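# Squeeze a grip trainer shut, hold, release, leave upright

## Task

Using a single gripper, press the grip trainer's two bars toward each other until they will not close further. Keep them pressed there for several seconds without easing off, then release so they spring apart. At the end the trainer must stand upright on the table on its own, with no robot contact holding it there. Finally open the gripper and move the arm away.

## Robot and tools

Robot: two 6-joint arms, left_arm and right_arm, each with a parallel gripper. The names are not image sides: left_arm sits on the +y side of the scene. Mounting plates and the metal frame behind the arms (on the floor) are fixed obstacles; a 'too close' warning counts a plate and its side of the frame as part of that arm.

Frame: one shared scene frame, origin on the table top midway between the arms, +x out over the table, +z up, metres. Results report each gripper's end_effector_position (m) and end_effector_quat_wxyz. That point is between the finger pads, roughly 1 cm short of the tips. Fingers point along the gripper's +z axis and close along its y axis. Reported hand positions can be off, more so at long reach, and arm bases may be tilted.

execute_actions, argument actions: a list holding one item or nothing.
- Empty list: no command, just returns the current state.
- Move: {"rows": [[...]], "steps": n}, n from 1 to 15 (default 15), each step 1/30 s. Each row is used for one step; if rows run out, the last row repeats.
- Wait: {"steps": n} with no rows, n up to 300; returns once that many steps have elapsed since the previous result, and your own thinking time counts toward them.
- Optional pictures (true/false) to include or skip camera images.
A refused call sends nothing.

Row layout: one list of 14 numbers covering both arms, each in [-1, 1], always all 14 even if one arm is idle. Order: left_arm waist, shoulder, elbow, wrist pitch, wrist yaw, wrist roll, opening; then the same seven for right_arm.
The six joint numbers are offsets, not poses. They are measured from that arm's joint angles in the most recent result that printed them; before any such result in the scene, and in later calls within the same reply, they count from where the arm stands when the action begins. They are never relative to the previous row. Scale: 1.0 equals 1.264 rad waist, 1.32 shoulder, 1.276 elbow, 1.83 wrist pitch, 1.686 wrist yaw, 2.022 wrist roll. Stated ranges (rad): waist -2.880..2.880, shoulder 0.000..3.142, elbow 0.000..3.019, wrist pitch -1.693..1.571, wrist yaw -1.571..1.571, wrist roll -2.094..2.094. True ends may differ by up to 0.019 rad either way. A request more than 0.019 rad outward beyond a range end is refused; a request past the real end is clipped there, and the result may say "joint sent to its limit" (possibly about an earlier, still-running action). No such message does not prove more room exists.
The opening number is absolute: +1 fully open, -1 closed. Away from the extremes the fingers go to where grip_measured would equal your number.

Motion limits: per step each joint target stays within a lead of its measured angle (0.264 rad waist, 0.32 shoulder, 0.276 elbow, 0.33 wrist pitch, 0.186 wrist yaw, 0.522 wrist roll), and targets that would shift the gripper over 70 mm from where it is are scaled back. Big offsets therefore take several actions. Between calls the arms keep heading for the last row's target until they have all nearly stopped or a step is HELD; then only a new action moves them further. Sending zeros is not a wait: it drags the arm back to the reference angles. Arms can sag under zero offsets; to hold an arm, command offsets back to the wanted angles in a reply's first call, zeros after, and push further if a joint still lags.

Result lines: the state line 'left_arm: … | right_arm: …'; Joint positions and Joint velocities, one block per arm (six joints in rad, rad/s, then the finger pad gap in m, 0.094 m when fully open); grip_measured, the measured opening on the command scale (each gripper may read up to about 1 mm off, consistently). HELD marks steps where your row, or part of it, was not sent. "joint command not followed" means the clearance check altered or blocked joint targets; the rest of the row still ran. MOTOR HOT appears from 85 °C; at 100 °C an OVER-TEMPERATURE FAULT drops that arm until it cools, so avoid holding loads or pressing longer than needed.

Gripping the trainer: command an opening below grip_measured; about 0.03 below grips firmly, less gives a softer hold. Per-pad force tops out around 50–62 N (lower on some grippers, lower still on parts under ~2 mm thick). To squeeze, close well below the bars' current reading and keep that command during the hold; then open to let them spring back. First contact can spike the force briefly.

Cameras: cam_head_left (672x504), cam_head_right (672x504), cam_left_wrist (504x504), cam_right_wrist (504x504), returned in that order. Calibration lines give K, distortion D and T_world_to_cam (world to camera, metres); wrist poses follow the arm's joint readings and can be slightly off.

zoom_image: camera (one of the four names) and region [x0, y0, x1, y1] in that camera's pixels, origin top-left, at most 504 by 504; returns a closer look at its latest image.

finished_scene: scene (integer 1 or 2) ends the current scene irreversibly and reports whether the goal held; replying with no tool call also ends things.

Avoid: knocking or placing anything off the table (fails the task), letting the arms collide or press on each other, dropping, slipping, slamming, or shoving hard, and leaving the trainer tipped or propped by the gripper. Faster, smoother runs with less arm effort are better.

Each tool is called after "Emit:" as name(argument=value, ...) on one line, values as JSON.

## Session

Emit:
execute_actions(actions=[])

Scene clock: 0.00 s of 4800.00 s.
left_arm: end_effector_position=(+0.2370, -0.0580, +0.2843) grip_measured=+1.000 end_effector_quat_wxyz=(+0.539, +0.669, +0.503, -0.095) | right_arm: end_effector_position=(+0.5306, -0.4467, +0.1511) grip_measured=+1.000 end_effector_quat_wxyz=(-0.077, -0.070, +0.966, +0.236)
Joint positions: left_arm=[-0.784  2.425  0.406  1.229 -0.221  1.368  0.094] | right_arm=[-0.414  1.782  1.494 -1.085  0.179 -0.403  0.094]
Joint velocities: left_arm=[ 0.005 -0.015 -0.002 -0.007 -0.022 -0.022  0.   ] | right_arm=[-0.015 -0.005 -0.007  0.007 -0.022  0.022  0.   ]

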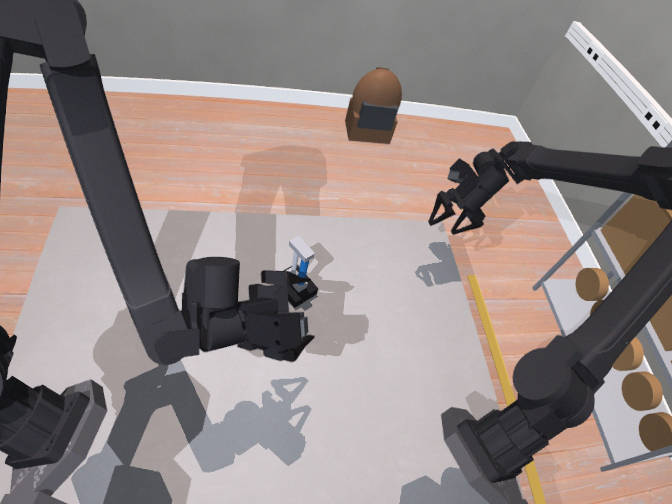

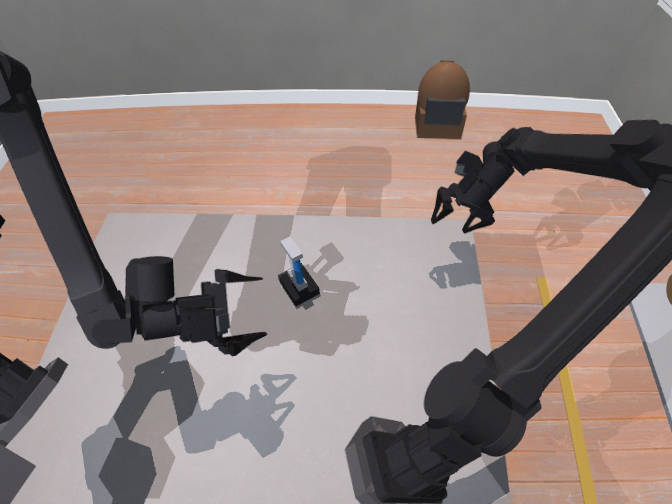

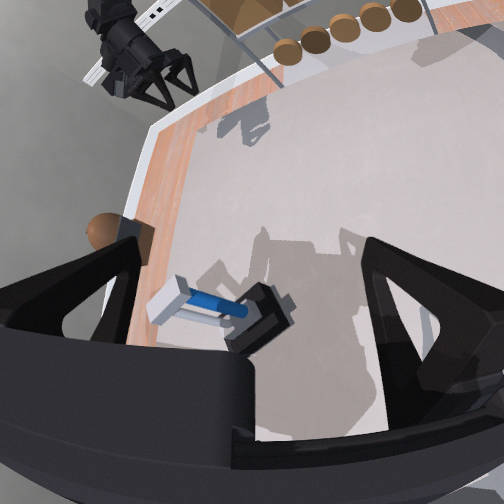

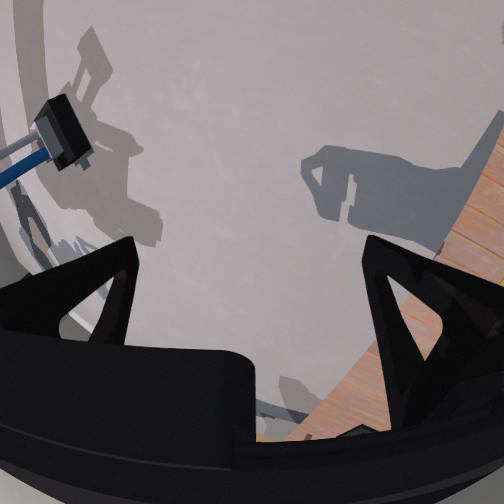

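Emit:
zoom_image(camera="cam_head_right", region=[250, 220, 350, 320])

Emit:
execute_actions(actions=[{"rows":[[0,0,0,0,0,-0.3,1,0,0,0,0,0,0,1]]}], pictures=false)

Emit:
execute_actions(actions=[{"rows":[[0.1,0,0,0,0,0,1,0,0,0,0,0,0,1]]}], pictures=false)

Emit:
execute_actions(actions=[{"rows":[[0,-0.08,0,0,0,0,1,0,0,0,0,0,0,1]]}], pictures=false)

Emit:
execute_actions(actions=[{"rows":[[0,0,0.08,0,0,0,1,0,0,0,0,0,0,1]]}], pictures=false)

Emit:
execute_actions(actions=[{"rows":[[0,0,0,-0.08,0,0,1,0,0,0,0,0,0,1]]}], pictures=false)

Emit:
execute_actions(actions=[{"rows":[[0,0,0,0,0.08,0,1,0,0,0,0,0,0,1]]}])

Region (250, 220, 350, 320) of cam_head_right's 672x504 image, scaled by 5.040, with more detail than that image has.

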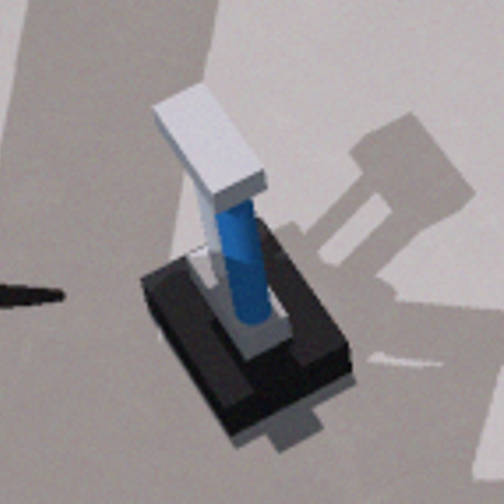

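Scene clock: 16.07 s of 4800.00 s.
left_arm: end_effector_position=(+0.2370, -0.0580, +0.2843) grip_measured=+1.000 end_effector_quat_wxyz=(+0.490, +0.499, +0.672, -0.244) | right_arm: end_effector_position=(+0.5306, -0.4467, +0.1511) grip_measured=+1.000 end_effector_quat_wxyz=(-0.077, -0.070, +0.966, +0.236)
Joint positions: left_arm=[-0.784  2.425  0.406  1.229 -0.221  0.793  0.094] | right_arm=[-0.414  1.782  1.494 -1.085  0.179 -0.403  0.094]
Joint velocities: left_arm=[-0.005 -0.005  0.007 -0.002  0.037 -0.154  0.   ] | right_arm=[ 0.005 -0.005 -0.002  0.007  0.037  0.022  0.   ]
Steps of this call (steps 1 to 90: nothing new was sent; then 12.57 s passed at rest; steps 91 to 105: all 15 steps of this action). Readings (joint positions):
91: left_arm=[-0.784 2.425 0.406 1.229 -0.221 1.284] | right_arm=[-0.414 1.782 1.494 -1.085 0.179 -0.403]
92: left_arm=[-0.784 2.425 0.406 1.229 -0.221 1.183] | right_arm=[-0.414 1.782 1.494 -1.085 0.179 -0.403]
94: left_arm=[-0.784 2.425 0.406 1.229 -0.221 1.034] | right_arm=[-0.414 1.782 1.494 -1.085 0.179 -0.403]
98: left_arm=[-0.784 2.425 0.406 1.229 -0.221 0.878] | right_arm=[-0.414 1.782 1.494 -1.085 0.179 -0.403]
105: the state above

Scene clock: 16.57 s of 4800.00 s.
left_arm: end_effector_position=(+0.2615, -0.0375, +0.2568) grip_measured=+1.000 end_effector_quat_wxyz=(+0.466, +0.468, +0.714, -0.231) | right_arm: end_effector_position=(+0.5306, -0.4467, +0.1511) grip_measured=+1.000 end_effector_quat_wxyz=(-0.077, -0.070, +0.966, +0.236)
Joint positions: left_arm=[-0.665  2.425  0.406  1.229 -0.22   0.792  0.094] | right_arm=[-0.414  1.782  1.494 -1.085  0.179 -0.403  0.094]
Joint velocities: left_arm=[ 0.005  0.005  0.002  0.017 -0.007  0.081  0.   ] | right_arm=[-0.005 -0.005  0.007 -0.007  0.037  0.022  0.   ]
Steps of this call (steps 1 to 15: all 15 steps of this action). Readings (joint positions):
1: left_arm=[-0.775 2.425 0.406 1.229 -0.219 0.792] | right_arm=[-0.414 1.782 1.494 -1.085 0.179 -0.403]
2: left_arm=[-0.756 2.425 0.406 1.229 -0.218 0.792] | right_arm=[-0.414 1.782 1.494 -1.085 0.179 -0.403]
4: left_arm=[-0.706 2.425 0.406 1.229 -0.219 0.792] | right_arm=[-0.414 1.782 1.494 -1.085 0.179 -0.403]
8: left_arm=[-0.665 2.425 0.406 1.229 -0.220 0.792] | right_arm=[-0.414 1.782 1.494 -1.085 0.179 -0.403]
15: the state above

Scene clock: 17.07 s of 4800.00 s.
left_arm: end_effector_position=(+0.2990, -0.0324, +0.2965) grip_measured=+1.000 end_effector_quat_wxyz=(+0.510, +0.430, +0.710, -0.226) | right_arm: end_effector_position=(+0.5306, -0.4467, +0.1511) grip_measured=+1.000 end_effector_quat_wxyz=(-0.077, -0.070, +0.966, +0.236)
Joint positions: left_arm=[-0.665  2.305  0.405  1.228 -0.22   0.792  0.094] | right_arm=[-0.414  1.782  1.494 -1.085  0.179 -0.403  0.094]
Joint velocities: left_arm=[-0.005 -0.015 -0.012 -0.002 -0.022  0.066  0.   ] | right_arm=[-0.005 -0.005 -0.007 -0.002 -0.022  0.022  0.   ]
Steps of this call (steps 1 to 15: all 15 steps of this action). Readings (joint positions):
1: left_arm=[-0.665 2.418 0.406 1.228 -0.220 0.792] | right_arm=[-0.414 1.782 1.494 -1.085 0.179 -0.403]
2: left_arm=[-0.665 2.402 0.405 1.228 -0.220 0.792] | right_arm=[-0.414 1.782 1.494 -1.085 0.179 -0.403]
4: left_arm=[-0.665 2.358 0.405 1.228 -0.220 0.792] | right_arm=[-0.414 1.782 1.494 -1.085 0.179 -0.403]
8: left_arm=[-0.665 2.305 0.405 1.228 -0.220 0.792] | right_arm=[-0.414 1.782 1.494 -1.085 0.179 -0.403]
15: the state above

Scene clock: 17.57 s of 4800.00 s.
left_arm: end_effector_position=(+0.3413, -0.0596, +0.3177) grip_measured=+1.000 end_effector_quat_wxyz=(+0.548, +0.394, +0.704, -0.221) | right_arm: end_effector_position=(+0.5306, -0.4467, +0.1511) grip_measured=+1.000 end_effector_quat_wxyz=(-0.077, -0.070, +0.966, +0.236)
Joint positions: left_arm=[-0.665  2.305  0.51   1.228 -0.22   0.792  0.094] | right_arm=[-0.414  1.782  1.494 -1.085  0.179 -0.403  0.094]
Joint velocities: left_arm=[-0.005 -0.005 -0.007  0.007  0.051  0.022  0.   ] | right_arm=[-0.005  0.015  0.002 -0.012 -0.081 -0.007  0.   ]
Steps of this call (steps 1 to 15: all 15 steps of this action). Readings (joint positions):
1: left_arm=[-0.665 2.305 0.412 1.228 -0.220 0.792] | right_arm=[-0.414 1.782 1.494 -1.085 0.179 -0.403]
2: left_arm=[-0.665 2.305 0.426 1.228 -0.220 0.792] | right_arm=[-0.414 1.782 1.494 -1.085 0.179 -0.403]
4: left_arm=[-0.665 2.305 0.467 1.228 -0.220 0.792] | right_arm=[-0.414 1.782 1.494 -1.085 0.179 -0.403]
8: left_arm=[-0.665 2.305 0.510 1.228 -0.220 0.792] | right_arm=[-0.414 1.782 1.494 -1.085 0.179 -0.403]
15: the state above

Scene clock: 18.07 s of 4800.00 s.
left_arm: end_effector_position=(+0.3216, -0.0639, +0.2956) grip_measured=+1.000 end_effector_quat_wxyz=(+0.502, +0.437, +0.711, -0.227) | right_arm: end_effector_position=(+0.5306, -0.4467, +0.1511) grip_measured=+1.000 end_effector_quat_wxyz=(-0.077, -0.070, +0.966, +0.236)
Joint positions: left_arm=[-0.665  2.301  0.51   1.097 -0.22   0.792  0.094] | right_arm=[-0.414  1.782  1.494 -1.085  0.179 -0.403  0.094]
Joint velocities: left_arm=[-0.005 -0.005 -0.002  0.007 -0.037 -0.095  0.   ] | right_arm=[-0.005 -0.015 -0.002  0.002 -0.022 -0.037  0.   ]
Steps of this call (steps 1 to 15: all 15 steps of this action). Readings (joint positions):
1: left_arm=[-0.665 2.303 0.510 1.201 -0.220 0.792] | right_arm=[-0.414 1.782 1.494 -1.085 0.179 -0.403]
2: left_arm=[-0.665 2.301 0.510 1.161 -0.220 0.792] | right_arm=[-0.414 1.782 1.494 -1.085 0.179 -0.403]
4: left_arm=[-0.665 2.301 0.510 1.116 -0.220 0.792] | right_arm=[-0.414 1.782 1.494 -1.085 0.179 -0.403]
8: left_arm=[-0.665 2.301 0.510 1.098 -0.220 0.792] | right_arm=[-0.414 1.782 1.494 -1.085 0.179 -0.403]
15: the state above

Scene clock: 18.57 s of 4800.00 s.
left_arm: end_effector_position=(+0.3088, -0.0775, +0.3094) grip_measured=+1.000 end_effector_quat_wxyz=(+0.514, +0.449, +0.675, -0.280) | right_arm: end_effector_position=(+0.5306, -0.4467, +0.1511) grip_measured=+1.000 end_effector_quat_wxyz=(-0.077, -0.070, +0.966, +0.236)
Joint positions: left_arm=[-0.666  2.301  0.51   1.097 -0.088  0.792  0.094] | right_arm=[-0.414  1.782  1.494 -1.085  0.179 -0.403  0.094]
Joint velocities: left_arm=[-0.015 -0.005  0.007  0.012  0.022  0.007  0.   ] | right_arm=[-0.005 -0.005 -0.007 -0.032 -0.081  0.007  0.   ]
Steps of this call (steps 1 to 15: all 15 steps of this action). Readings (joint positions):
1: left_arm=[-0.664 2.301 0.510 1.097 -0.154 0.792] | right_arm=[-0.414 1.782 1.494 -1.085 0.179 -0.403]
2: left_arm=[-0.666 2.301 0.510 1.097 -0.111 0.792] | right_arm=[-0.414 1.782 1.494 -1.085 0.179 -0.403]
4: left_arm=[-0.666 2.301 0.510 1.097 -0.091 0.792] | right_arm=[-0.414 1.782 1.494 -1.085 0.179 -0.403]
8: left_arm=[-0.666 2.301 0.510 1.097 -0.088 0.792] | right_arm=[-0.414 1.782 1.494 -1.085 0.179 -0.403]
15: the state above
camera_calibration (this result's frames):
cam_left_wrist: T_world_to_cam=[[-0.891003, -0.445752, -0.0861357, 0.266867], [-0.318388, 0.748759, -0.581368, 0.340237], [0.323641, -0.490576, -0.809069, 0.236811], [0, 0, 0, 1]] pos_world=[0.269464, -0.0196253, 0.412386]

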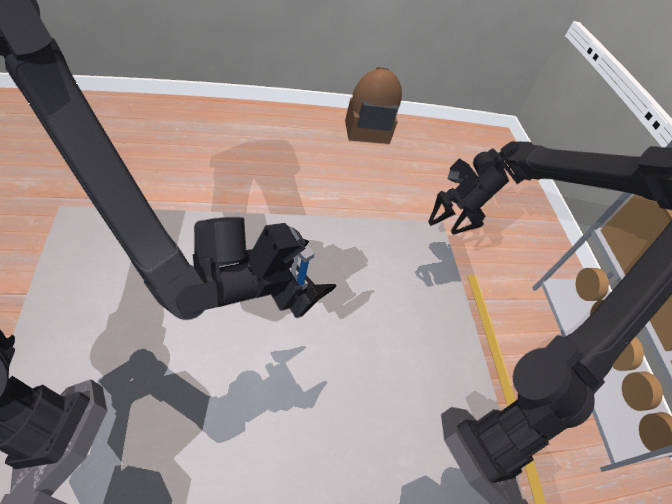

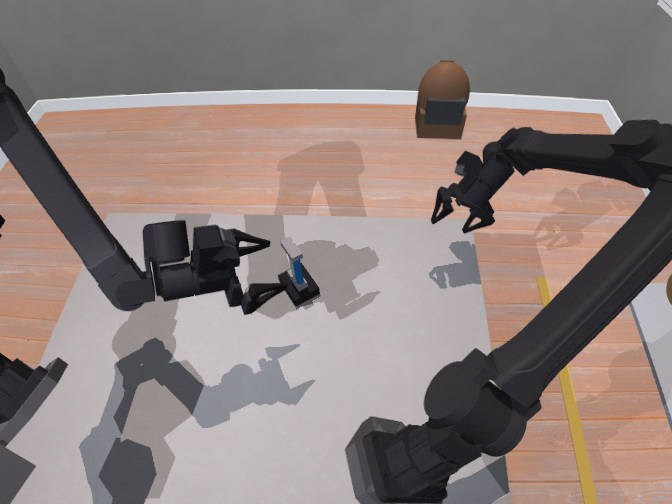

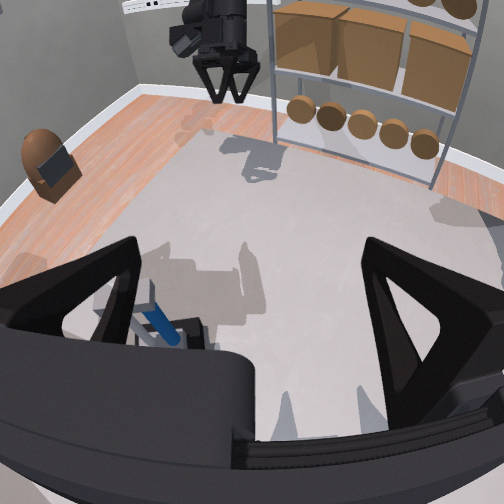

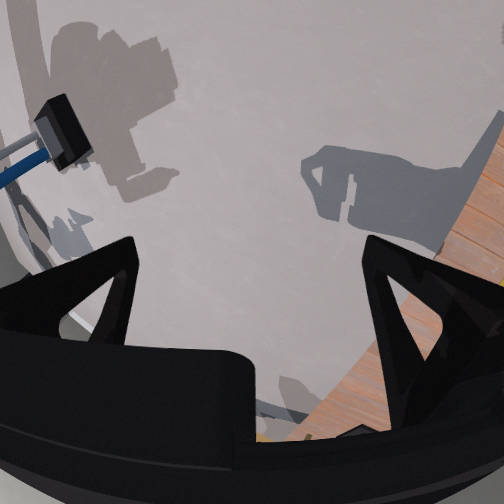

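Emit:
execute_actions(actions=[{"rows":[[0.36,0.087,0.024,0.046,0.22,0,1,0,0,0,0,0,0,1]]}])

Scene clock: 35.77 s of 4800.00 s.
left_arm: end_effector_position=(+0.3606, -0.0086, +0.1977) grip_measured=+1.000 end_effector_quat_wxyz=(+0.476, +0.336, +0.732, -0.353) | right_arm: end_effector_position=(+0.5306, -0.4467, +0.1511) grip_measured=+1.000 end_effector_quat_wxyz=(-0.077, -0.070, +0.966, +0.236)
Joint positions: left_arm=[-0.191  2.404  0.541  1.164  0.28   0.792  0.094] | right_arm=[-0.414  1.782  1.494 -1.085  0.179 -0.403  0.094]
Joint velocities: left_arm=[-0.054  0.005 -0.002  0.002 -0.007  0.022  0.   ] | right_arm=[-0.005 -0.015 -0.032  0.007 -0.007 -0.007  0.   ]
Steps of this call (steps 1 to 15: the robot went on to your last target; steps 16 to 110: nothing new was sent; then 13.03 s passed at rest; steps 111 to 125: all 15 steps of this action). Readings (joint positions):
111: left_arm=[-0.648 2.308 0.511 1.109 -0.004 0.792] | right_arm=[-0.414 1.782 1.494 -1.085 0.179 -0.403]
112: left_arm=[-0.613 2.323 0.515 1.129 0.088 0.792] | right_arm=[-0.414 1.782 1.494 -1.085 0.179 -0.403]
114: left_arm=[-0.503 2.359 0.528 1.148 0.229 0.792] | right_arm=[-0.414 1.782 1.494 -1.085 0.179 -0.403]
118: left_arm=[-0.262 2.401 0.541 1.158 0.274 0.792] | right_arm=[-0.414 1.782 1.494 -1.085 0.179 -0.403]
125: the state above
camera_calibration (this result's frames):
cam_left_wrist: T_world_to_cam=[[-0.824274, -0.531453, 0.195268, 0.253687], [-0.534142, 0.615519, -0.579507, 0.316465], [0.187789, -0.581974, -0.791228, 0.208128], [0, 0, 0, 1]] pos_world=[0.33906, 0.0611578, 0.298534]

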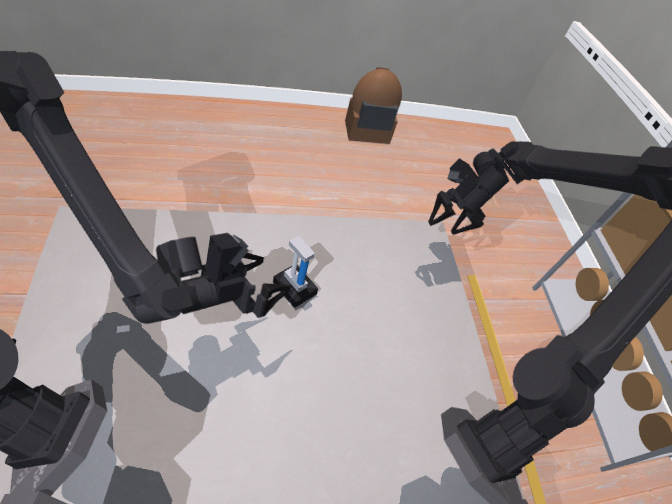

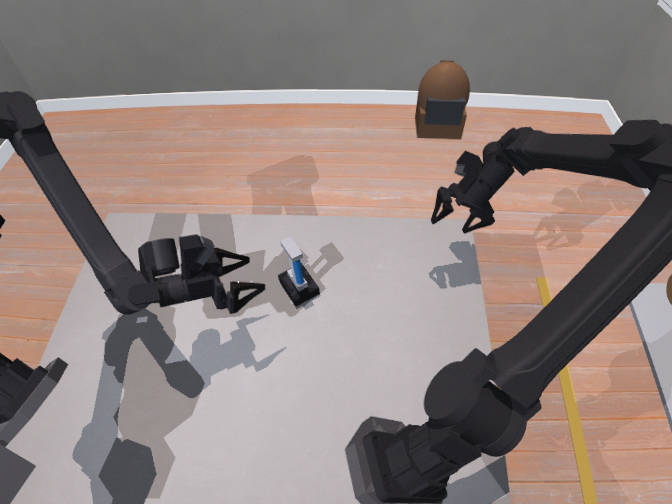

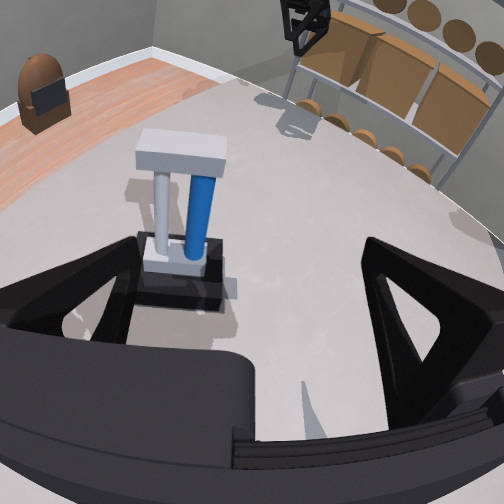

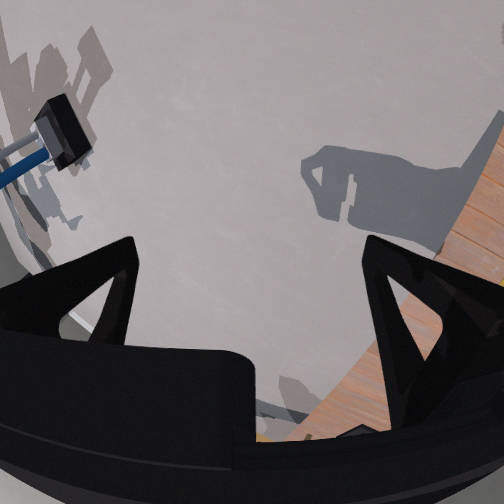

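Emit:
execute_actions(actions=[{"rows":[[0.277,0.12,0.11,0.011,0.166,0.05,1,0,0,0,0,0,0,1]]}])

Scene clock: 44.53 s of 4800.00 s.
left_arm: end_effector_position=(+0.3857, +0.0436, +0.0884) grip_measured=+1.000 end_effector_quat_wxyz=(+0.484, +0.260, +0.751, -0.367) | right_arm: end_effector_position=(+0.5306, -0.4467, +0.1511) grip_measured=+1.000 end_effector_quat_wxyz=(-0.077, -0.070, +0.966, +0.236)
Joint positions: left_arm=[0.177 2.555 0.682 1.167 0.558 0.879 0.094] | right_arm=[-0.414  1.782  1.494 -1.085  0.179 -0.403  0.094]
Joint velocities: left_arm=[-0.024 -0.005  0.002 -0.002 -0.051  0.037  0.   ] | right_arm=[-0.005 -0.015 -0.017 -0.002 -0.066 -0.051  0.   ]
Steps of this call (steps 1 to 15: the robot went on to your last target; steps 16 to 110: nothing new was sent; then 4.60 s passed at rest; steps 111 to 125: all 15 steps of this action). Readings (joint positions):
111: left_arm=[-0.179 2.413 0.552 1.165 0.355 0.803] | right_arm=[-0.414 1.782 1.494 -1.085 0.179 -0.403]
112: left_arm=[-0.151 2.432 0.575 1.167 0.435 0.815] | right_arm=[-0.414 1.782 1.494 -1.085 0.179 -0.403]
114: left_arm=[-0.063 2.482 0.629 1.167 0.518 0.833] | right_arm=[-0.414 1.782 1.494 -1.085 0.179 -0.403]
118: left_arm=[0.132 2.546 0.682 1.167 0.551 0.861] | right_arm=[-0.414 1.782 1.494 -1.085 0.179 -0.403]
125: the state above
camera_calibration (this result's frames):
cam_left_wrist: T_world_to_cam=[[-0.740943, -0.601688, 0.298286, 0.285281], [-0.639605, 0.496854, -0.58655, 0.280898], [0.204716, -0.625386, -0.752983, 0.139296], [0, 0, 0, 1]] pos_world=[0.362525, 0.119198, 0.184553]

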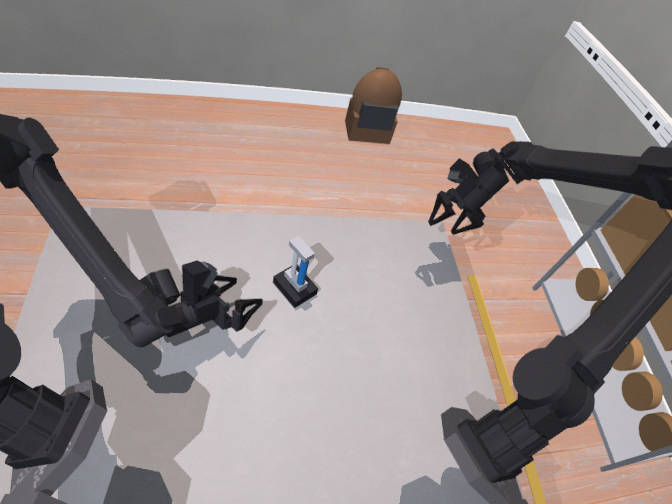

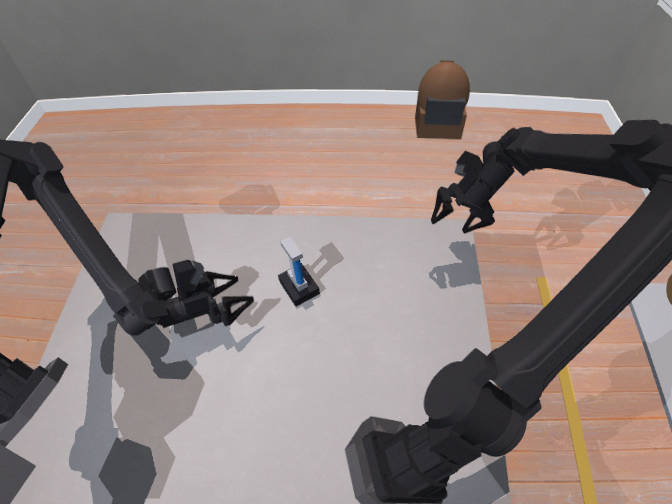

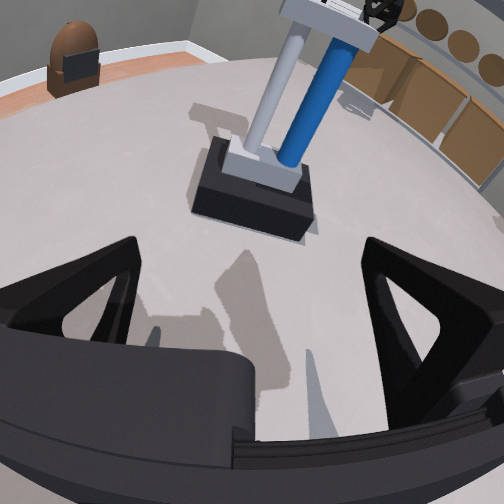

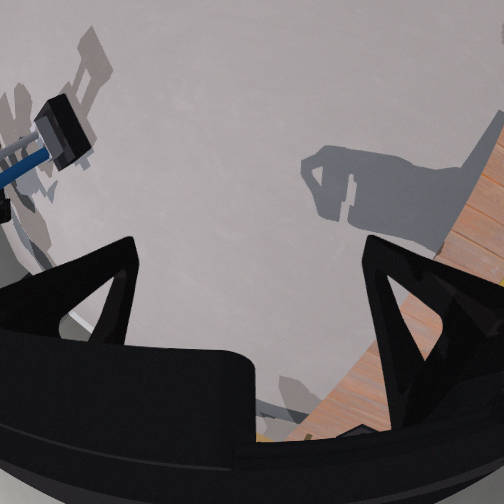

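Emit:
execute_actions(actions=[{"rows":[[-0.13,0.06,0.157,-0.06,-0.08,0.13,1,0,0,0,0,0,0,1]]}])

Scene clock: 51.53 s of 4800.00 s.
left_arm: end_effector_position=(+0.4388, -0.0366, +0.0900) grip_measured=+1.000 end_effector_quat_wxyz=(+0.540, +0.396, +0.688, -0.279) | right_arm: end_effector_position=(+0.5306, -0.4467, +0.1511) grip_measured=+1.000 end_effector_quat_wxyz=(-0.077, -0.070, +0.966, +0.236)
Joint positions: left_arm=[-0.005  2.622  0.89   1.072  0.425  1.124  0.094] | right_arm=[-0.414  1.782  1.494 -1.085  0.179 -0.403  0.094]
Joint velocities: left_arm=[ 0.005 -0.024  0.007 -0.022 -0.081 -0.007  0.   ] | right_arm=[ 0.005  0.015 -0.002 -0.007  0.051 -0.007  0.   ]
Steps of this call (steps 1 to 15: the robot went on to your last target; steps 16 to 110: nothing new was sent; then 2.83 s passed at rest; steps 111 to 125: all 15 steps of this action). Readings (joint positions):
111: left_arm=[0.167 2.559 0.696 1.152 0.507 0.917] | right_arm=[-0.414 1.782 1.494 -1.085 0.179 -0.403]
112: left_arm=[0.150 2.571 0.732 1.127 0.466 0.953] | right_arm=[-0.414 1.782 1.494 -1.085 0.179 -0.403]
114: left_arm=[0.097 2.606 0.828 1.092 0.430 1.016] | right_arm=[-0.414 1.782 1.494 -1.085 0.179 -0.403]
118: left_arm=[0.008 2.621 0.891 1.077 0.425 1.085] | right_arm=[-0.414 1.782 1.494 -1.085 0.179 -0.403]
125: the state above
camera_calibration (this result's frames):
cam_left_wrist: T_world_to_cam=[[-0.842436, -0.536748, -0.046933, 0.353845], [-0.393161, 0.671953, -0.627617, 0.257567], [0.368409, -0.510275, -0.777106, 0.0140514], [0, 0, 0, 1]] pos_world=[0.39418, 0.0240223, 0.18918]

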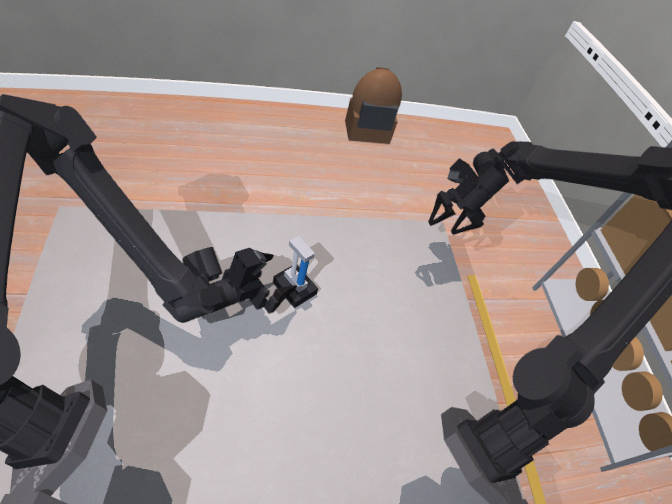

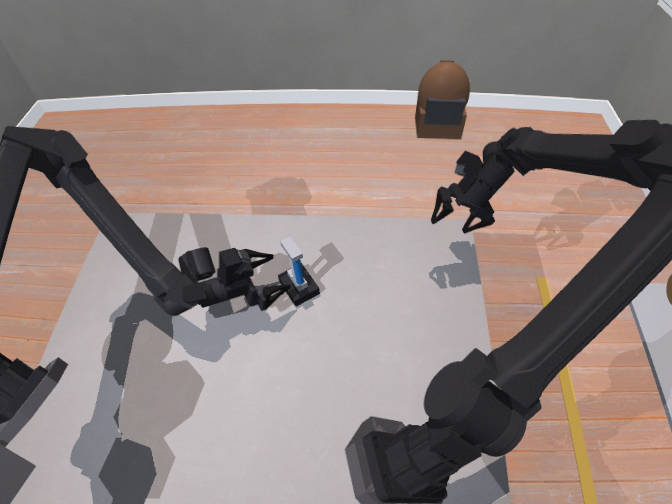

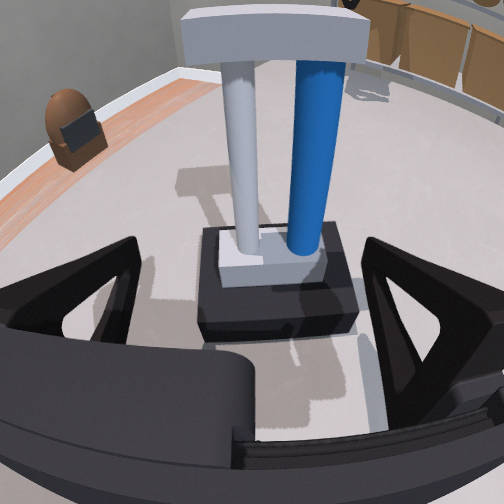

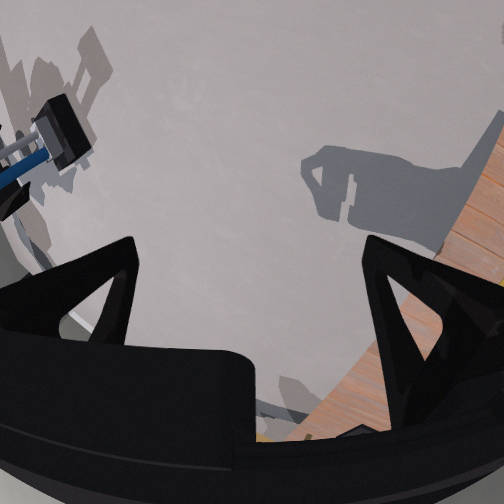

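Emit:
execute_actions(actions=[{"rows":[[-0.13,0,0,0,-0.08,0,1,0,0,0,0,0,0,1]]}])

Scene clock: 56.07 s of 4800.00 s.
left_arm: end_effector_position=(+0.4260, -0.0880, +0.1338) grip_measured=+1.000 end_effector_quat_wxyz=(+0.542, +0.442, +0.666, -0.259) | right_arm: end_effector_position=(+0.5306, -0.4467, +0.1511) grip_measured=+1.000 end_effector_quat_wxyz=(-0.077, -0.070, +0.966, +0.236)
Joint positions: left_arm=[-0.184  2.621  0.891  1.072  0.285  1.124  0.094] | right_arm=[-0.414  1.782  1.494 -1.085  0.179 -0.403  0.094]
Joint velocities: left_arm=[ 0.005 -0.015 -0.017 -0.012  0.007 -0.007  0.   ] | right_arm=[ 0.005 -0.015 -0.002 -0.012  0.095  0.037  0.   ]
Steps of this call (steps 1 to 15: the robot went on to your last target; steps 16 to 110: nothing new was sent; then 0.37 s passed at rest; steps 111 to 125: all 15 steps of this action). Readings (joint positions):
111: left_arm=[-0.017 2.622 0.890 1.072 0.354 1.133] | right_arm=[-0.414 1.782 1.494 -1.085 0.179 -0.403]
112: left_arm=[-0.034 2.622 0.891 1.072 0.312 1.132] | right_arm=[-0.414 1.782 1.494 -1.085 0.179 -0.403]
114: left_arm=[-0.090 2.621 0.891 1.072 0.295 1.132] | right_arm=[-0.414 1.782 1.494 -1.085 0.179 -0.403]
118: left_arm=[-0.182 2.621 0.891 1.072 0.287 1.127] | right_arm=[-0.414 1.782 1.494 -1.085 0.179 -0.403]
125: the state above
camera_calibration (this result's frames):
cam_left_wrist: T_world_to_cam=[[-0.866133, -0.480503, -0.137591, 0.344719], [-0.309414, 0.731663, -0.607398, 0.281424], [0.392527, -0.483515, -0.782391, 0.019366], [0, 0, 0, 1]] pos_world=[0.378047, -0.0309053, 0.233519]

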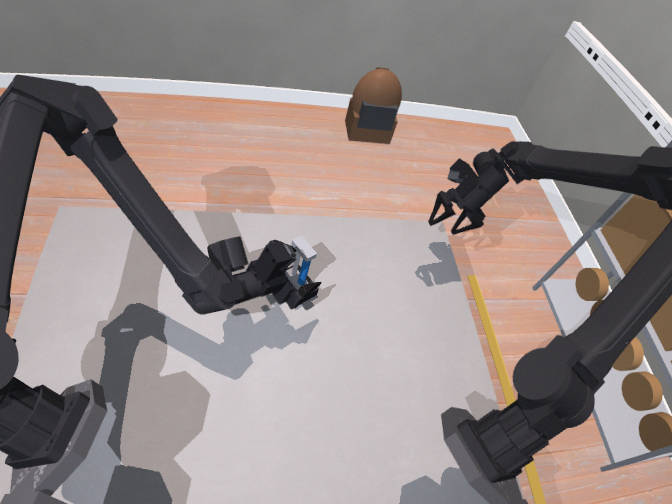

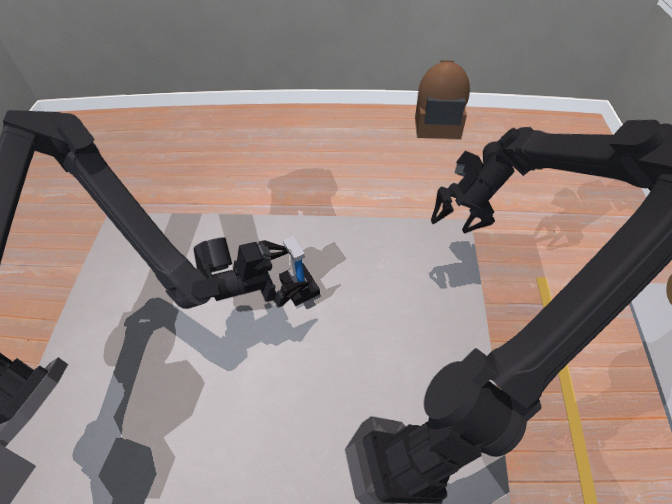

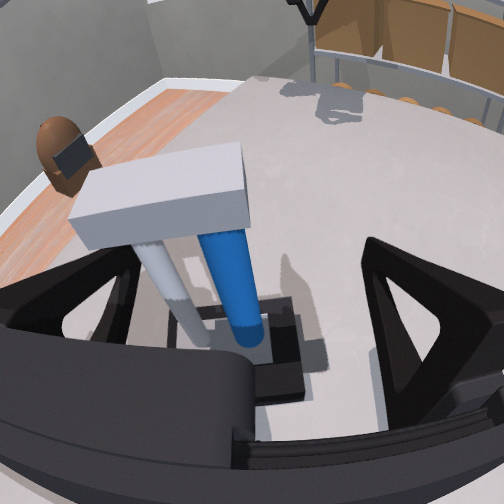

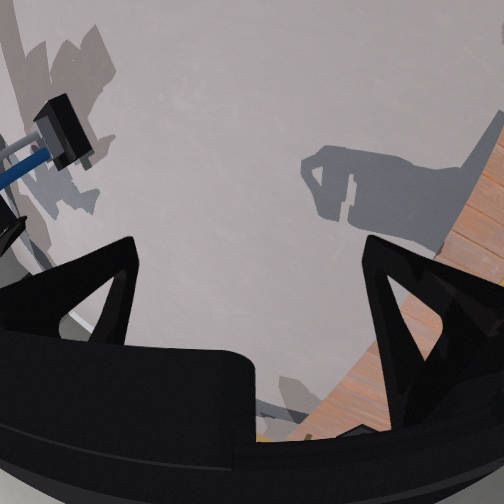

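Emit:
execute_actions(actions=[{"rows":[[0.08,0,0.047,-0.033,0.047,0,1,0,0,0,0,0,0,1]]}])

Scene clock: 60.63 s of 4800.00 s.
left_arm: end_effector_position=(+0.4563, -0.0717, +0.1114) grip_measured=+1.000 end_effector_quat_wxyz=(+0.548, +0.418, +0.673, -0.269) | right_arm: end_effector_position=(+0.5306, -0.4467, +0.1511) grip_measured=+1.000 end_effector_quat_wxyz=(-0.077, -0.070, +0.966, +0.236)
Joint positions: left_arm=[-0.099  2.62   0.949  1.026  0.363  1.122  0.094] | right_arm=[-0.414  1.782  1.494 -1.085  0.179 -0.403  0.094]
Joint velocities: left_arm=[-0.005 -0.005  0.002 -0.002  0.007 -0.007  0.   ] | right_arm=[-0.015 -0.005 -0.027  0.007  0.022 -0.022  0.   ]
Steps of this call (steps 1 to 15: the robot went on to your last target; steps 16 to 110: nothing new was sent; then 0.40 s passed at rest; steps 111 to 125: all 15 steps of this action). Readings (joint positions):
111: left_arm=[-0.177 2.621 0.896 1.062 0.318 1.122] | right_arm=[-0.414 1.782 1.494 -1.085 0.179 -0.403]
112: left_arm=[-0.165 2.621 0.907 1.046 0.348 1.122] | right_arm=[-0.414 1.782 1.494 -1.085 0.179 -0.403]
114: left_arm=[-0.136 2.621 0.930 1.031 0.360 1.122] | right_arm=[-0.414 1.782 1.494 -1.085 0.179 -0.403]
118: left_arm=[-0.100 2.620 0.949 1.029 0.360 1.122] | right_arm=[-0.414 1.782 1.494 -1.085 0.179 -0.403]
125: the state above
camera_calibration (this result's frames):
cam_left_wrist: T_world_to_cam=[[-0.853144, -0.51228, -0.0985627, 0.363108], [-0.345054, 0.695837, -0.62988, 0.281471], [0.391258, -0.503369, -0.770413, -0.00438967], [0, 0, 0, 1]] pos_world=[0.408624, -0.0120545, 0.2097]

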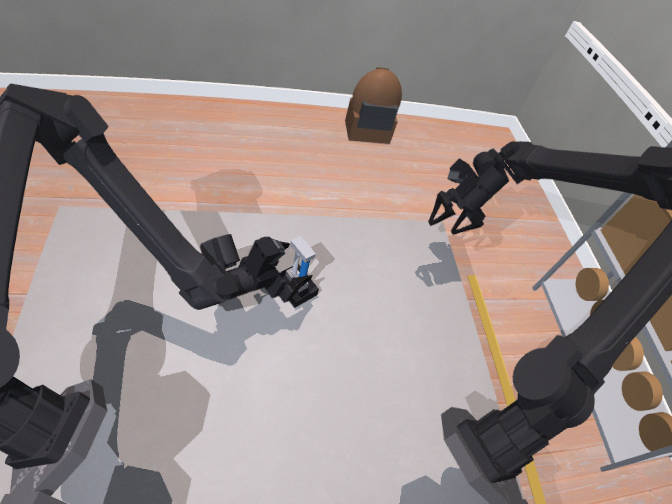

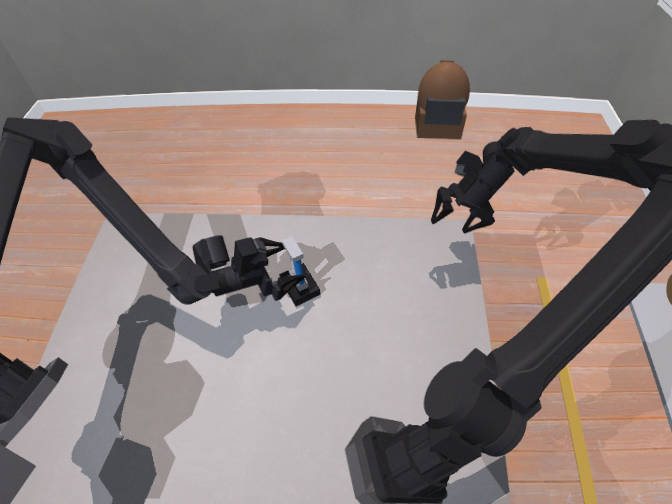

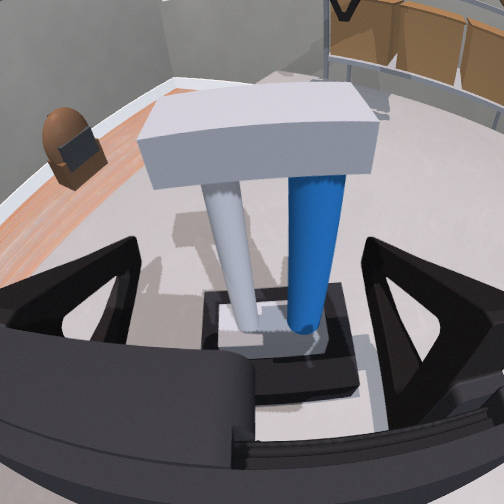

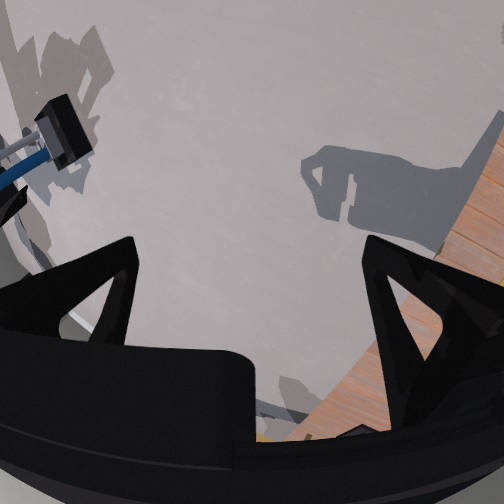

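Emit:
execute_actions(actions=[{"rows":[[-0.03,0.03,0.031,0,-0.017,0,1,0,0,0,0,0,0,1]]}])

Scene clock: 66.87 s of 4800.00 s.
left_arm: end_effector_position=(+0.4637, -0.0833, +0.1116) grip_measured=+1.000 end_effector_quat_wxyz=(+0.552, +0.421, +0.672, -0.259) | right_arm: end_effector_position=(+0.5306, -0.4467, +0.1511) grip_measured=+1.000 end_effector_quat_wxyz=(-0.077, -0.070, +0.966, +0.236)
Joint positions: left_arm=[-0.121  2.638  0.983  1.026  0.337  1.122  0.094] | right_arm=[-0.414  1.782  1.494 -1.085  0.179 -0.403  0.094]
Joint velocities: left_arm=[-0.005 -0.024 -0.002 -0.012 -0.037 -0.125  0.   ] | right_arm=[ 0.005 -0.005 -0.022 -0.022 -0.007 -0.066  0.   ]
Steps of this call (steps 1 to 15: the robot went on to your last target; steps 16 to 110: nothing new was sent; then 2.07 s passed at rest; steps 111 to 125: all 15 steps of this action). Readings (joint positions):
111: left_arm=[-0.101 2.622 0.953 1.026 0.350 1.122] | right_arm=[-0.414 1.782 1.494 -1.085 0.179 -0.403]
112: left_arm=[-0.103 2.626 0.961 1.026 0.342 1.122] | right_arm=[-0.414 1.782 1.494 -1.085 0.179 -0.403]
114: left_arm=[-0.109 2.635 0.977 1.026 0.338 1.122] | right_arm=[-0.414 1.782 1.494 -1.085 0.179 -0.403]
118: left_arm=[-0.119 2.638 0.983 1.026 0.337 1.122] | right_arm=[-0.414 1.782 1.494 -1.085 0.179 -0.403]
125: the state above
camera_calibration (this result's frames):
cam_left_wrist: T_world_to_cam=[[-0.847177, -0.51794, -0.118448, 0.362542], [-0.340562, 0.700476, -0.627176, 0.290232], [0.40781, -0.49099, -0.769818, -0.019682], [0, 0, 0, 1]] pos_world=[0.414006, -0.0251895, 0.209818]

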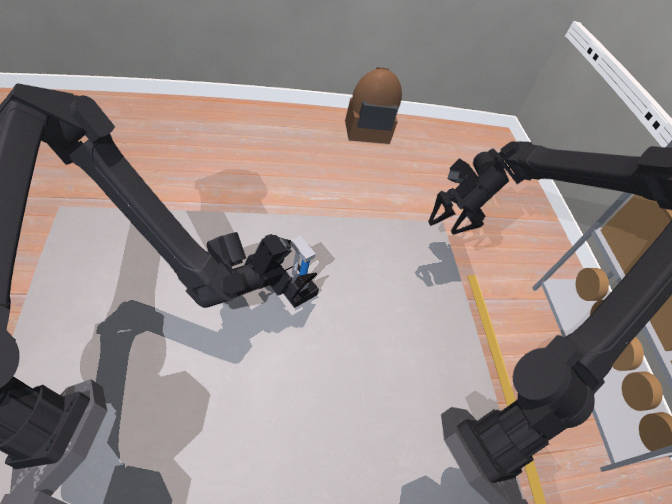

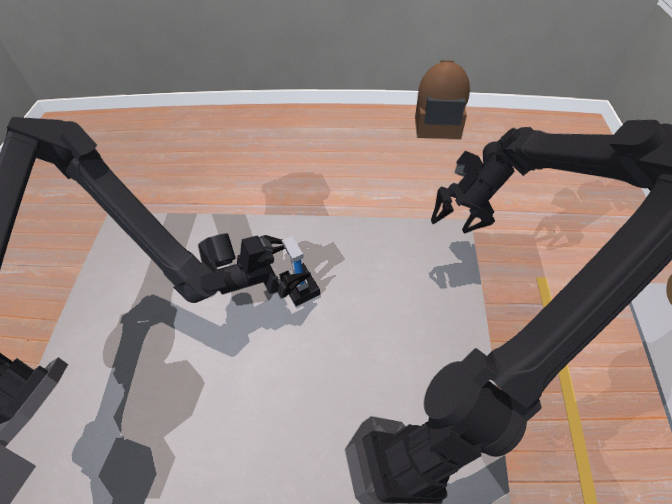

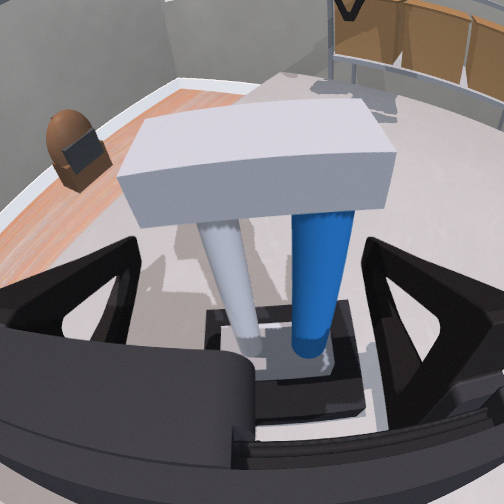

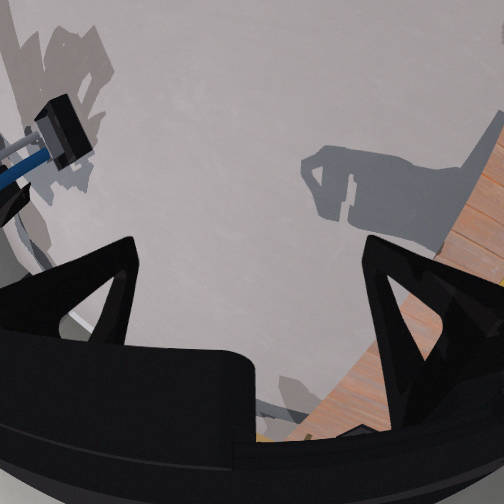

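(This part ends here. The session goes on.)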